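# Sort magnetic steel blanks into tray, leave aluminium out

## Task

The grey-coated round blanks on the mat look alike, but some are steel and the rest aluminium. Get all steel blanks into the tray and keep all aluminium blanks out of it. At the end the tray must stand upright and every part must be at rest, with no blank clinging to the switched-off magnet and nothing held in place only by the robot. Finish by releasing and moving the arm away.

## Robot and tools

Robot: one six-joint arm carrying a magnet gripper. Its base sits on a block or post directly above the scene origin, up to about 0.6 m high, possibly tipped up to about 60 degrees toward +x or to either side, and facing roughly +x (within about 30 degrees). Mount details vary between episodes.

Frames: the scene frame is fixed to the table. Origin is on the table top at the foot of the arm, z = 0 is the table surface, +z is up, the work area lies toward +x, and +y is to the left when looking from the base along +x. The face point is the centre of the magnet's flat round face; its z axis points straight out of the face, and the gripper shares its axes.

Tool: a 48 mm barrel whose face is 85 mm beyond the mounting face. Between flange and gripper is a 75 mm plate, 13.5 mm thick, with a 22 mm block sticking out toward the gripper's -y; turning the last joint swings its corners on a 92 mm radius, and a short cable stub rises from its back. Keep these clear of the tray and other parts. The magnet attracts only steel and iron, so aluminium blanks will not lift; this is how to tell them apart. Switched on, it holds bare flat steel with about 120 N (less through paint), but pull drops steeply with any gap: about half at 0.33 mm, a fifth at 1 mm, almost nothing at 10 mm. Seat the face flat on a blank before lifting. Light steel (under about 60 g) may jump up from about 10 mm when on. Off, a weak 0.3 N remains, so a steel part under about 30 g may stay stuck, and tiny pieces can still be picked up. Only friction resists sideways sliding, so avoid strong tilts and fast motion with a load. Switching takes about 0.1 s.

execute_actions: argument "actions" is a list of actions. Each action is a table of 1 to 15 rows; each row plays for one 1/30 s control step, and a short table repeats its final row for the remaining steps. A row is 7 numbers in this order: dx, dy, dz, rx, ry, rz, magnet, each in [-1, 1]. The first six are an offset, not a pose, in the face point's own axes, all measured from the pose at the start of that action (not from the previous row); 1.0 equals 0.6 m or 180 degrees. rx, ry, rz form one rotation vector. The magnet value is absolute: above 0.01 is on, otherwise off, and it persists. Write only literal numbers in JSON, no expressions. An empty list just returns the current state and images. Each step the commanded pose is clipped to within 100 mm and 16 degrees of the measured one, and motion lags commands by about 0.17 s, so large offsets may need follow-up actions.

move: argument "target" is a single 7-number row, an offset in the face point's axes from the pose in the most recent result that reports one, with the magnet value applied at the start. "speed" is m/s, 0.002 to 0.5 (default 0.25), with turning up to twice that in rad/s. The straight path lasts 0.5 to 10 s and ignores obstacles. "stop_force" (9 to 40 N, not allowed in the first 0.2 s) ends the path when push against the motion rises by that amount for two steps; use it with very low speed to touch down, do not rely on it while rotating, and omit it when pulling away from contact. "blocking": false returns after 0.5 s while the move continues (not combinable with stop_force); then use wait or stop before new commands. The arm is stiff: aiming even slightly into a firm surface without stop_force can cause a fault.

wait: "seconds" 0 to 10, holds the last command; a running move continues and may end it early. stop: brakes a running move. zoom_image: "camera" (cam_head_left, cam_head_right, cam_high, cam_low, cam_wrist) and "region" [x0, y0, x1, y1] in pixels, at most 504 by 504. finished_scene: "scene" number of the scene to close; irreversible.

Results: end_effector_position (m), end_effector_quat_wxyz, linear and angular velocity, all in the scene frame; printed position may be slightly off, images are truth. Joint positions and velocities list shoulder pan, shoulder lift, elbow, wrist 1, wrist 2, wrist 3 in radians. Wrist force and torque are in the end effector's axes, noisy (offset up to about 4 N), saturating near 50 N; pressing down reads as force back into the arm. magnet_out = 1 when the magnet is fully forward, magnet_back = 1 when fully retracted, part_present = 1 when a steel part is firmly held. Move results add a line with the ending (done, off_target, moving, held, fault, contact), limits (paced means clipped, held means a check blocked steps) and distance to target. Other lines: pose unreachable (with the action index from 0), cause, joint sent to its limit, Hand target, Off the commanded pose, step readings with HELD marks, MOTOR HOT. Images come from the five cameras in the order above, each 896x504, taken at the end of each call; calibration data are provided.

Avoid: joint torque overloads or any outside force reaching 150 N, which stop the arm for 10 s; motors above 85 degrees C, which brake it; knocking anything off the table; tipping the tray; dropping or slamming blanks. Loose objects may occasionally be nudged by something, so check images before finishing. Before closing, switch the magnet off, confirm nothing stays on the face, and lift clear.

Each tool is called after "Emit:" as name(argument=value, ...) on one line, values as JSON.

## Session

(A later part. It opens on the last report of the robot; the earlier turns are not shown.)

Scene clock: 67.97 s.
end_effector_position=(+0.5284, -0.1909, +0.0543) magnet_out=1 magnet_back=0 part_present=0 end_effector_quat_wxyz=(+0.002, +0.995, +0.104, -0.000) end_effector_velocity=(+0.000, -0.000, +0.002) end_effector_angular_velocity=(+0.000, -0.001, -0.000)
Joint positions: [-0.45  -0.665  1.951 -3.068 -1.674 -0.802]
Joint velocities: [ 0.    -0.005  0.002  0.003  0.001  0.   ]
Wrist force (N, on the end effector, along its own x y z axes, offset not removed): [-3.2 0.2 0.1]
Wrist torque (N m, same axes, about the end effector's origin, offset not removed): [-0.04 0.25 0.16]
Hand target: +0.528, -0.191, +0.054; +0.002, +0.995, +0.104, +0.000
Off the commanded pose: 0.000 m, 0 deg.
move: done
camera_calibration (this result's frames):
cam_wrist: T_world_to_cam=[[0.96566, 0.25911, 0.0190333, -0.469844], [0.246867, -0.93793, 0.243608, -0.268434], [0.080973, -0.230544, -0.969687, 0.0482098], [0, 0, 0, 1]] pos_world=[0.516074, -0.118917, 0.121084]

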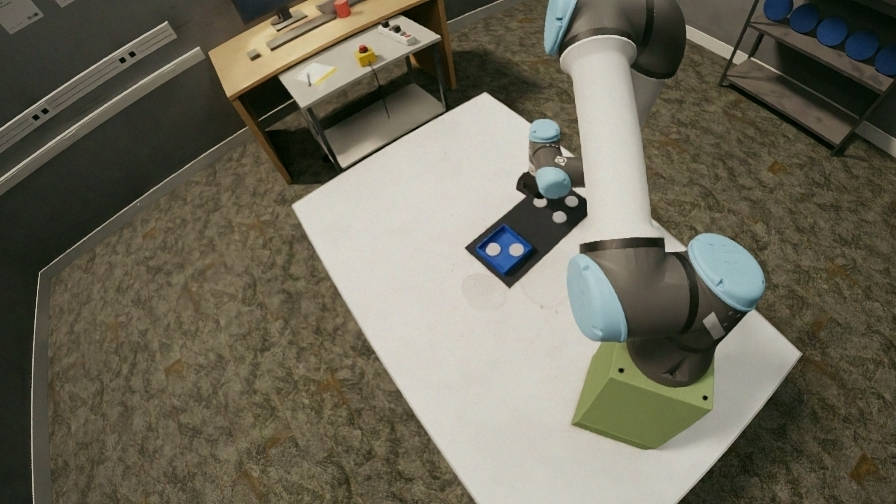

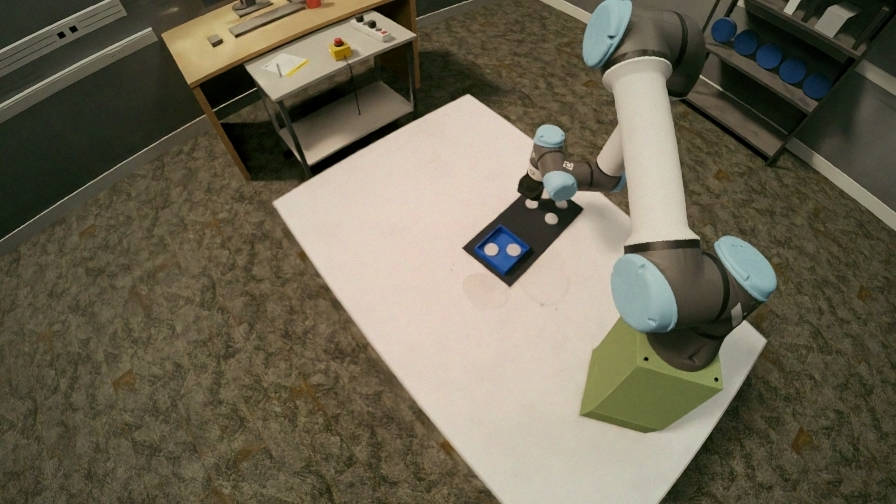

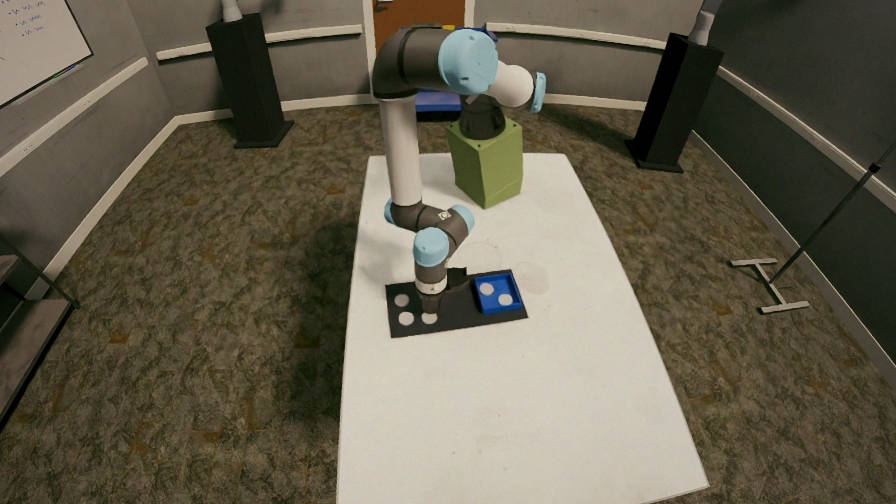

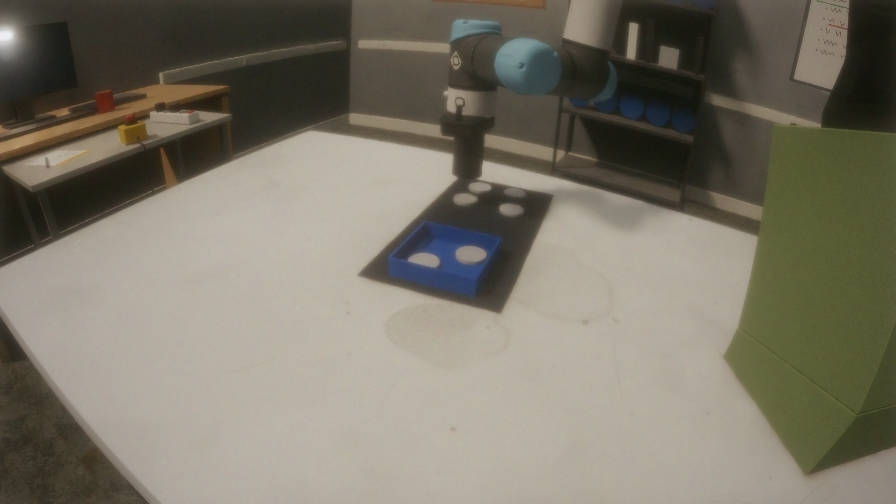

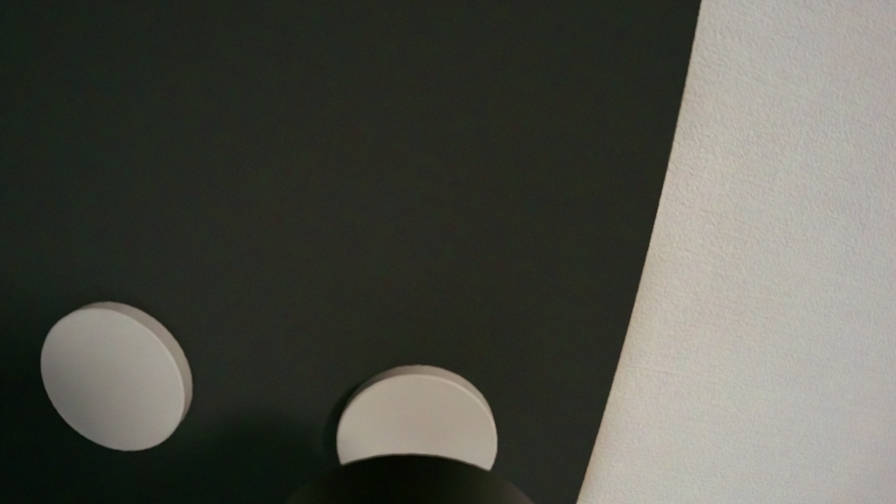

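Emit:
execute_actions(actions=[[[0,0,0,0,0,0,0]]])

Emit:
move(target=[-0.126,-0.02,0,0,0,0,0])

Emit:
move(target=[0,0,0.0705,0,0,0,1], speed=0.06)

Emit:
move(target=[0,0,-0.11,0,0,0,1], speed=0.1)

Scene clock: 76.33 s.
end_effector_position=(+0.5284, -0.1909, +0.0543) magnet_out=0 magnet_back=1 part_present=0 end_effector_quat_wxyz=(+0.002, +0.995, +0.104, -0.000) end_effector_velocity=(-0.000, +0.000, -0.000) end_effector_angular_velocity=(-0.001, +0.001, +0.000)
Joint positions: [-0.45  -0.665  1.951 -3.068 -1.674 -0.802]
Joint velocities: [ 0.     0.     0.    -0.    -0.001 -0.   ]
Wrist force (N, on the end effector, along its own x y z axes, offset not removed): [-3.8 1.7 -0.1]
Wrist torque (N m, same axes, about the end effector's origin, offset not removed): [0.14 0.35 0.08]
Hand target: +0.528, -0.191, +0.054; +0.002, +0.995, +0.104, -0.000
Off the commanded pose: 0.000 m, 0 deg.
Step readings (end_effector_position):
0: (+0.5284, -0.1909, +0.0545)
1: (+0.5284, -0.1909, +0.0545)
2: (+0.5284, -0.1909, +0.0545)
4: (+0.5284, -0.1909, +0.0545)
8: (+0.5283, -0.1909, +0.0544)
15: end_effector_position above
camera_calibration (this result's frames):
cam_wrist: T_world_to_cam=[[0.96566, 0.259114, 0.0190166, -0.469839], [0.246877, -0.937933, 0.243586, -0.268417], [0.0809528, -0.230527, -0.969693, 0.0482482], [0, 0, 0, 1]] pos_world=[0.516065, -0.118893, 0.121103]

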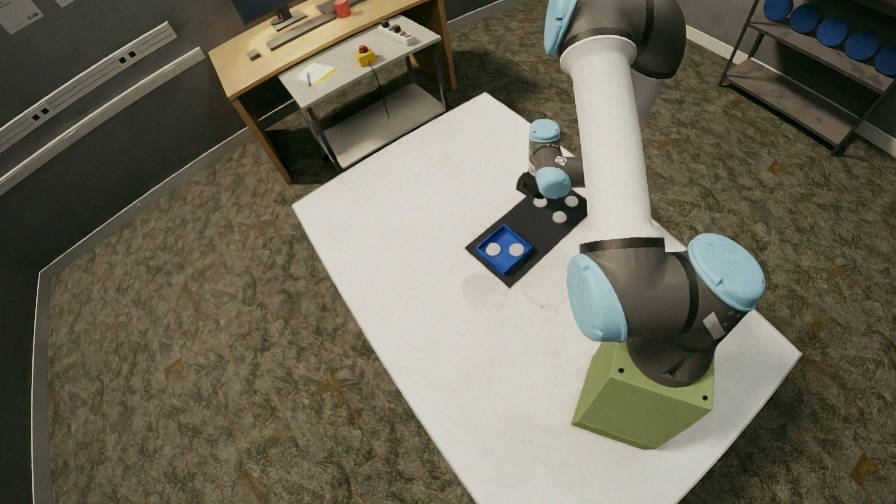

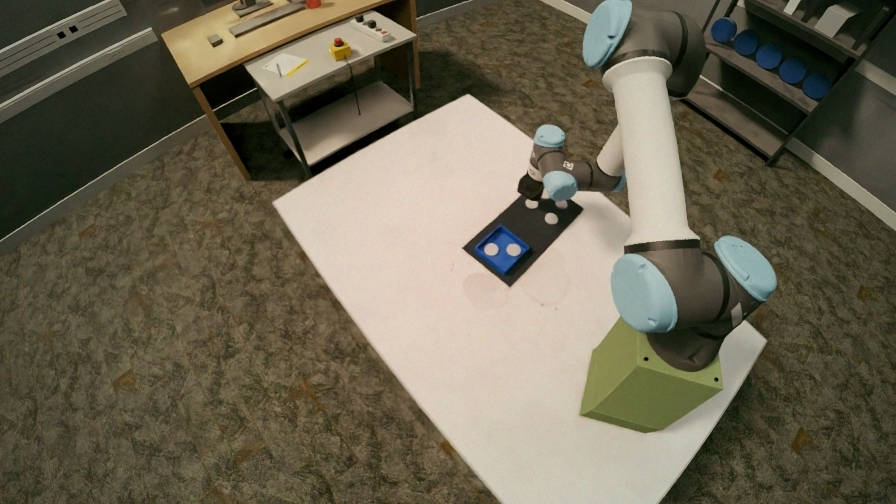

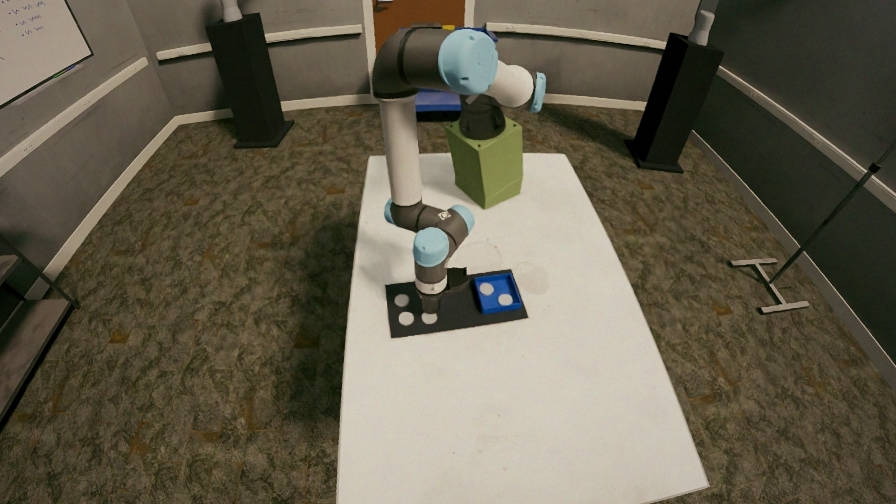

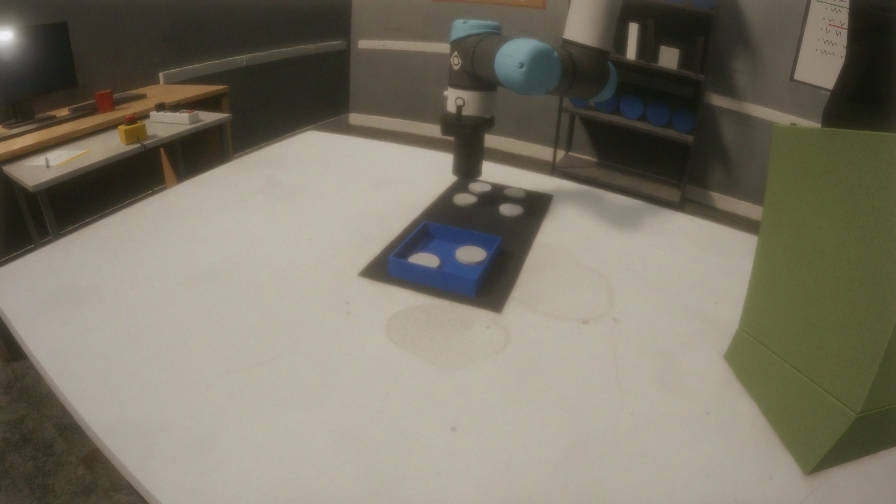

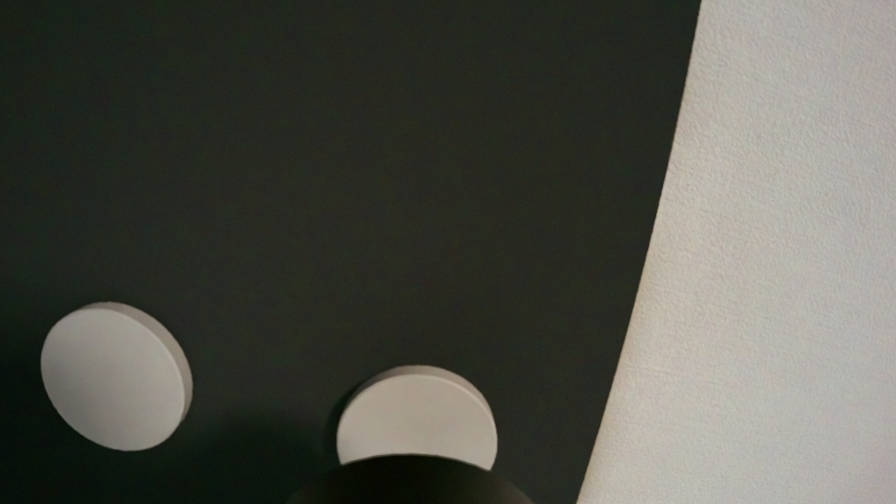

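Scene clock: 77.30 s.
end_effector_position=(+0.4521, -0.1948, +0.0544) magnet_out=0 magnet_back=1 part_present=0 end_effector_quat_wxyz=(+0.002, +0.995, +0.104, -0.000) end_effector_velocity=(-0.002, +0.001, -0.001) end_effector_angular_velocity=(+0.002, +0.001, +0.001)
Joint positions: [-0.546 -0.678  2.141 -3.253 -1.654 -0.895]
Joint velocities: [-0.002  0.002  0.005 -0.006  0.001 -0.003]
Wrist force (N, on the end effector, along its own x y z axes, offset not removed): [-2.6 -0.4 -0.3]
Wrist torque (N m, same axes, about the end effector's origin, offset not removed): [-0.15 0.18 0.11]
Hand target: +0.452, -0.195, +0.054; +0.002, +0.995, +0.104, -0.000
Off the commanded pose: 0.000 m, 0 deg.
move: done
camera_calibration (this result's frames):
cam_wrist: T_world_to_cam=[[0.965653, 0.259146, 0.01889, -0.395163], [0.246913, -0.937846, 0.243882, -0.253316], [0.080917, -0.230841, -0.969621, 0.0536125], [0, 0, 0, 1]] pos_world=[0.439799, -0.122791, 0.121228]

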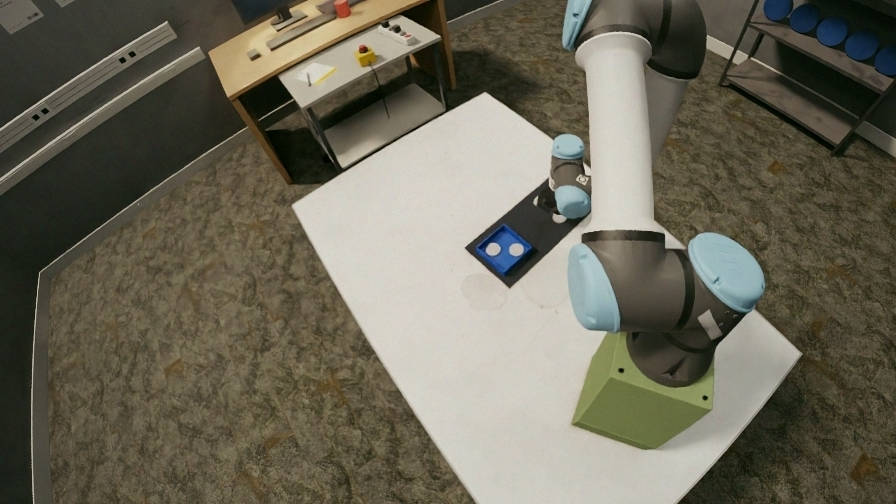

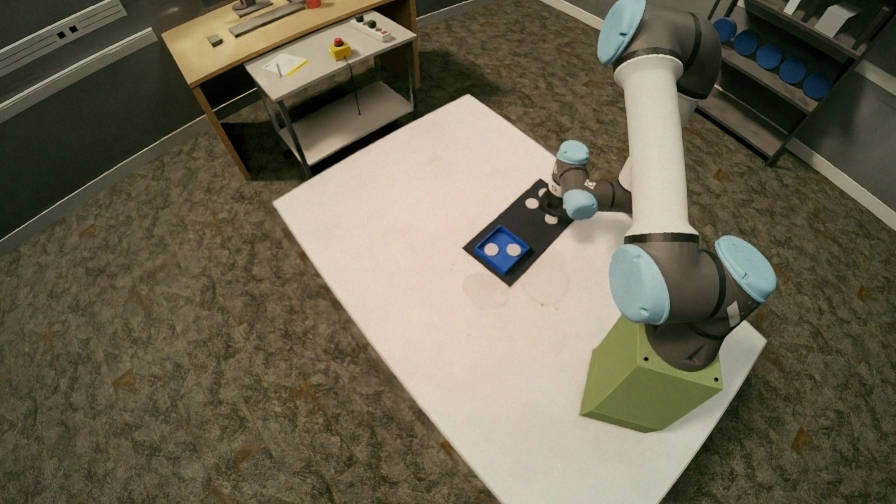

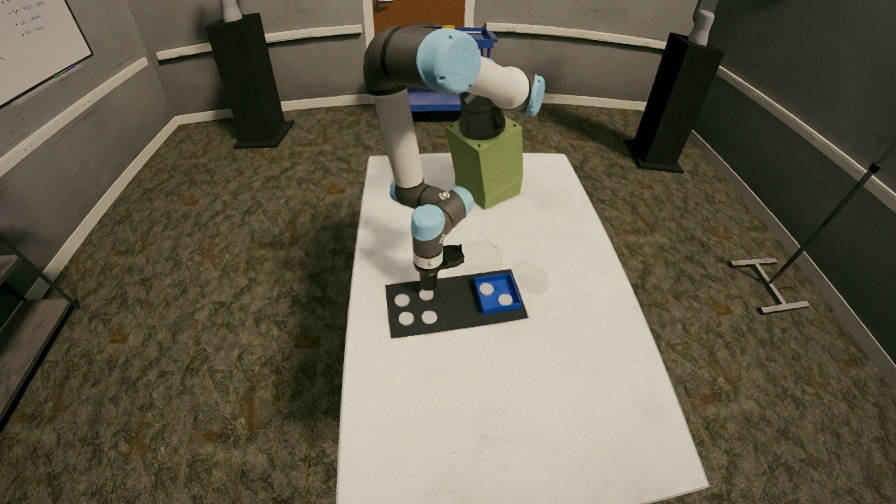

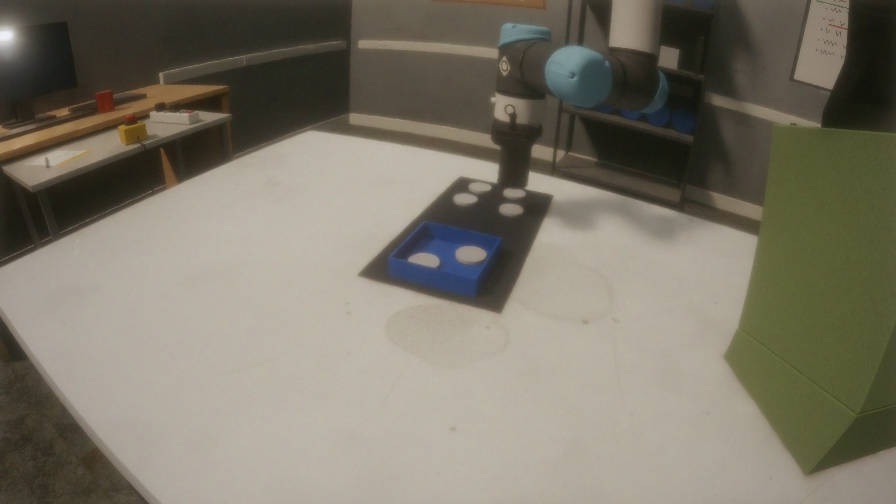

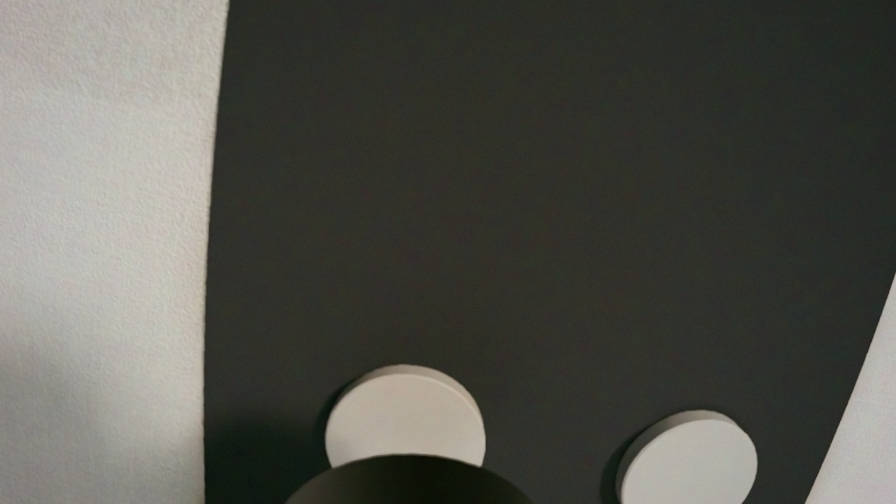

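Scene clock: 78.40 s.
end_effector_position=(+0.4520, -0.1949, +0.0123) magnet_out=1 magnet_back=0 part_present=1 end_effector_quat_wxyz=(+0.002, +0.995, +0.104, -0.000) end_effector_velocity=(+0.000, -0.000, -0.002) end_effector_angular_velocity=(+0.001, -0.001, -0.000)
Joint positions: [-0.553 -0.564  2.078 -3.305 -1.652 -0.903]
Joint velocities: [-0.     0.005 -0.004 -0.002  0.001 -0.   ]
Wrist force (N, on the end effector, along its own x y z axes, offset not removed): [-3.5 -0.8 1.6]
Wrist torque (N m, same axes, about the end effector's origin, offset not removed): [-0.11 0.30 0.10]
Hand target: +0.452, -0.195, +0.012; +0.002, +0.995, +0.104, -0.000
Off the commanded pose: 0.000 m, 0 deg.
move: done
camera_calibration (this result's frames):
cam_wrist: T_world_to_cam=[[0.965653, 0.25915, 0.0188809, -0.394267], [0.246917, -0.937841, 0.243899, -0.24317], [0.0809136, -0.23086, -0.969617, 0.012746], [0, 0, 0, 1]] pos_world=[0.439736, -0.122938, 0.0791118]

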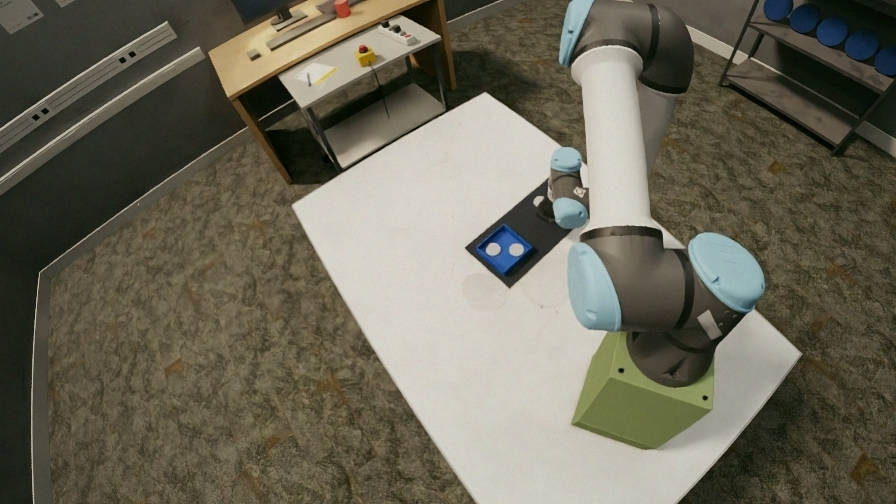

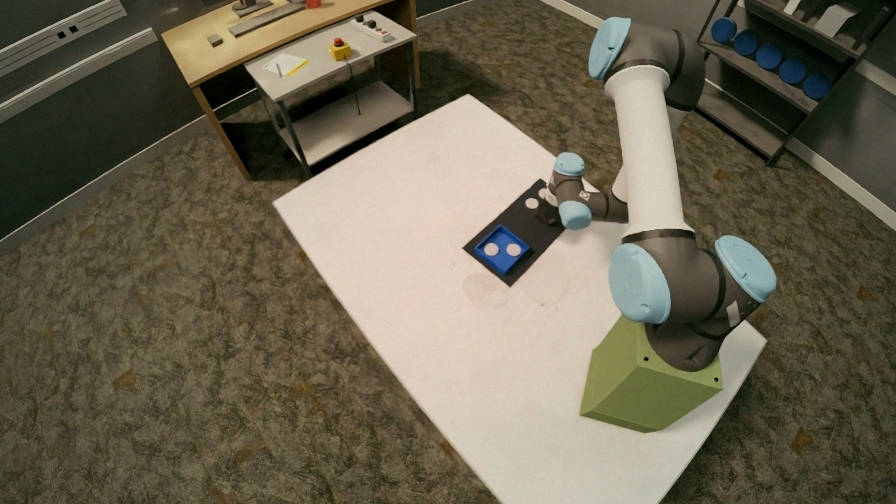

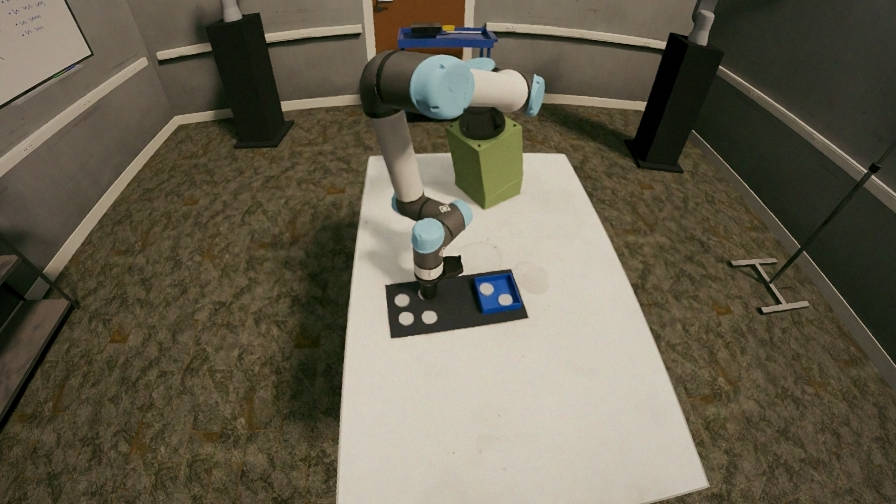

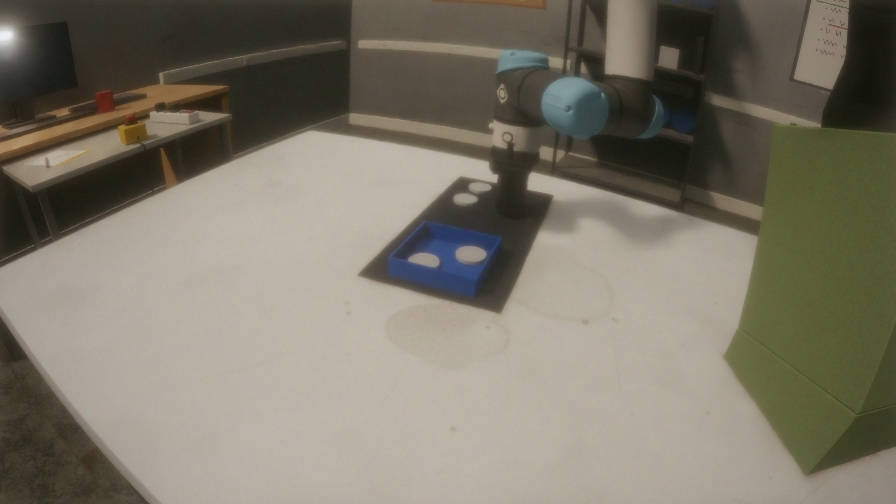

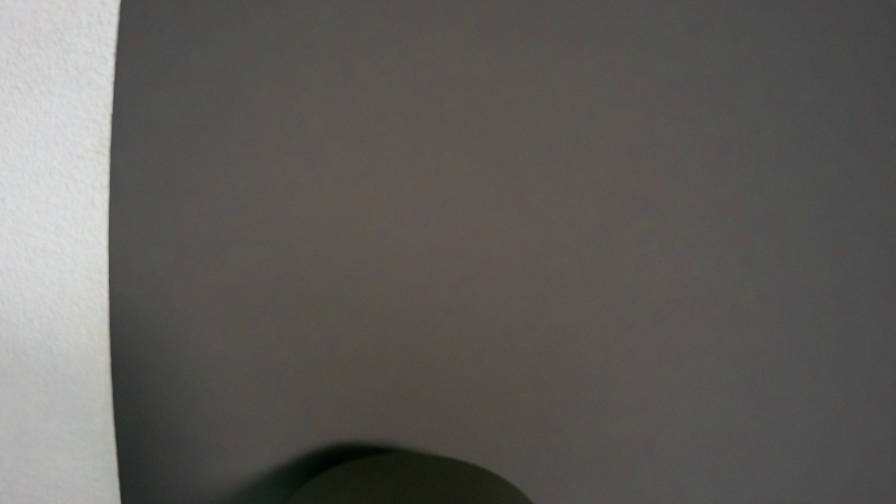

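Scene clock: 79.53 s.
end_effector_position=(+0.4521, -0.1947, +0.0782) magnet_out=1 magnet_back=0 part_present=1 end_effector_quat_wxyz=(+0.002, +0.995, +0.104, -0.000) end_effector_velocity=(+0.000, -0.000, +0.002) end_effector_angular_velocity=(-0.000, -0.000, +0.000)
Joint positions: [-0.542 -0.745  2.172 -3.217 -1.655 -0.891]
Joint velocities: [ 0.    -0.005  0.002  0.003  0.     0.   ]
Wrist force (N, on the end effector, along its own x y z axes, offset not removed): [-2.9 0.6 -0.1]
Wrist torque (N m, same axes, about the end effector's origin, offset not removed): [0.06 0.27 0.16]
Hand target: +0.452, -0.195, +0.078; +0.002, +0.995, +0.104, -0.000
Off the commanded pose: 0.000 m, 0 deg.
move: done
camera_calibration (this result's frames):
cam_wrist: T_world_to_cam=[[0.965654, 0.259144, 0.0188955, -0.39565], [0.24691, -0.93785, 0.243872, -0.259009], [0.0809189, -0.23083, -0.969623, 0.07664], [0, 0, 0, 1]] pos_world=[0.439811, -0.12269, 0.144953]

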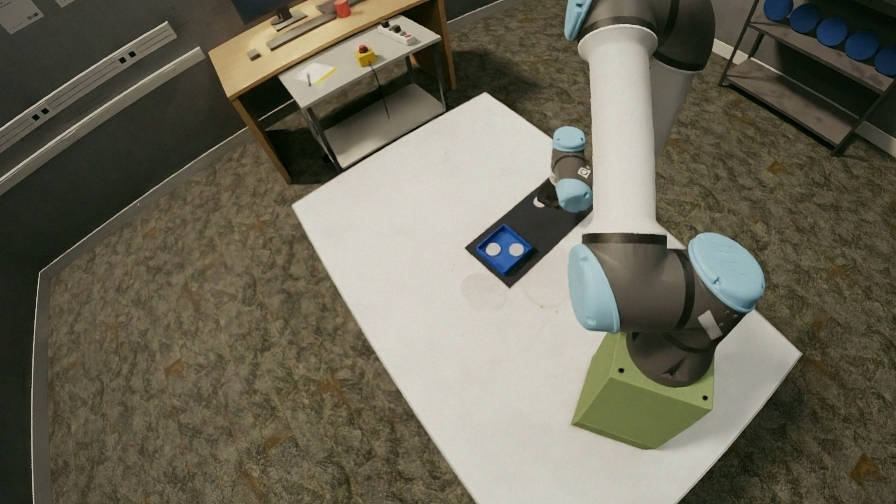

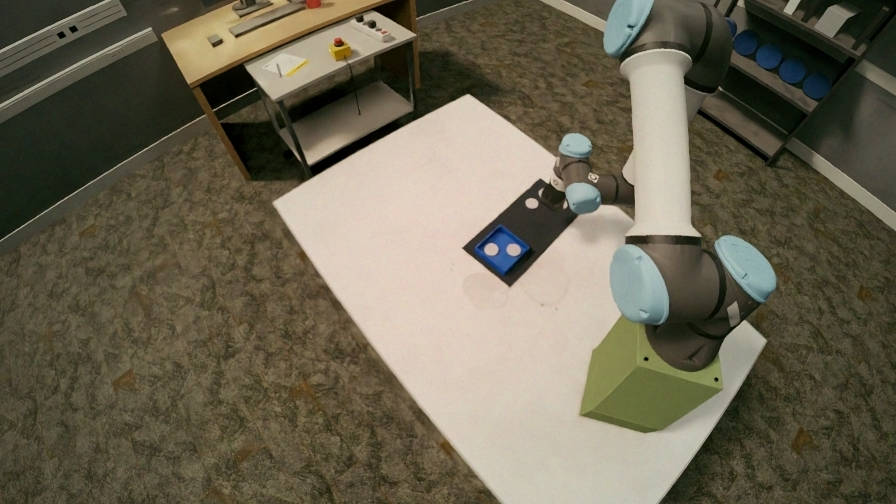

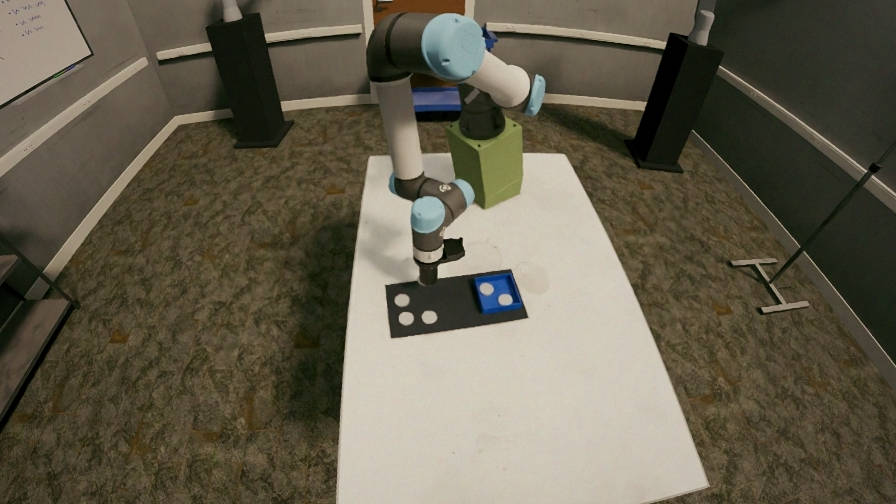

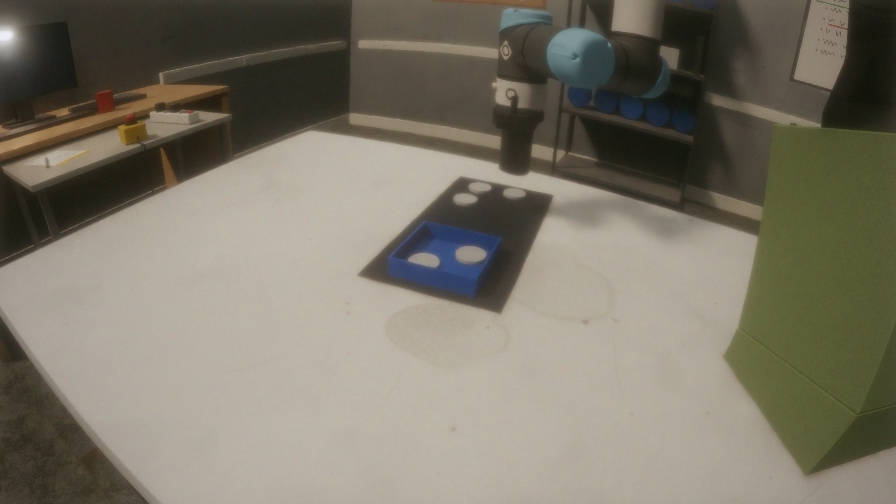

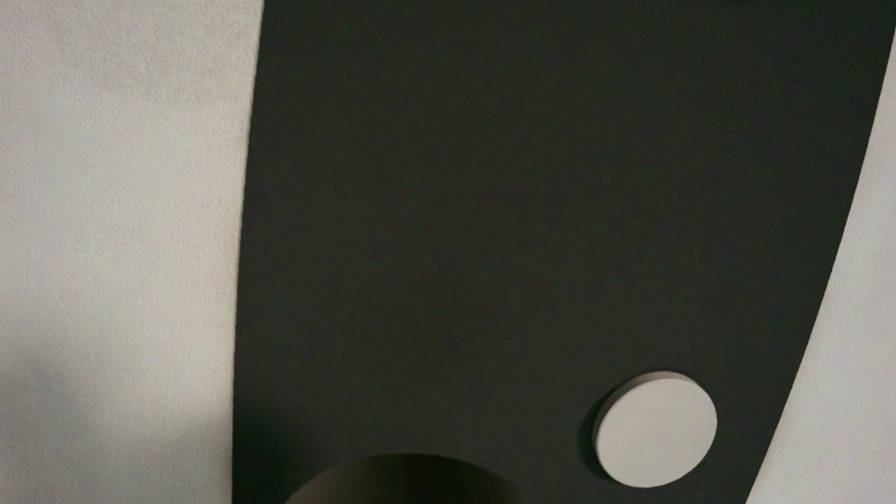

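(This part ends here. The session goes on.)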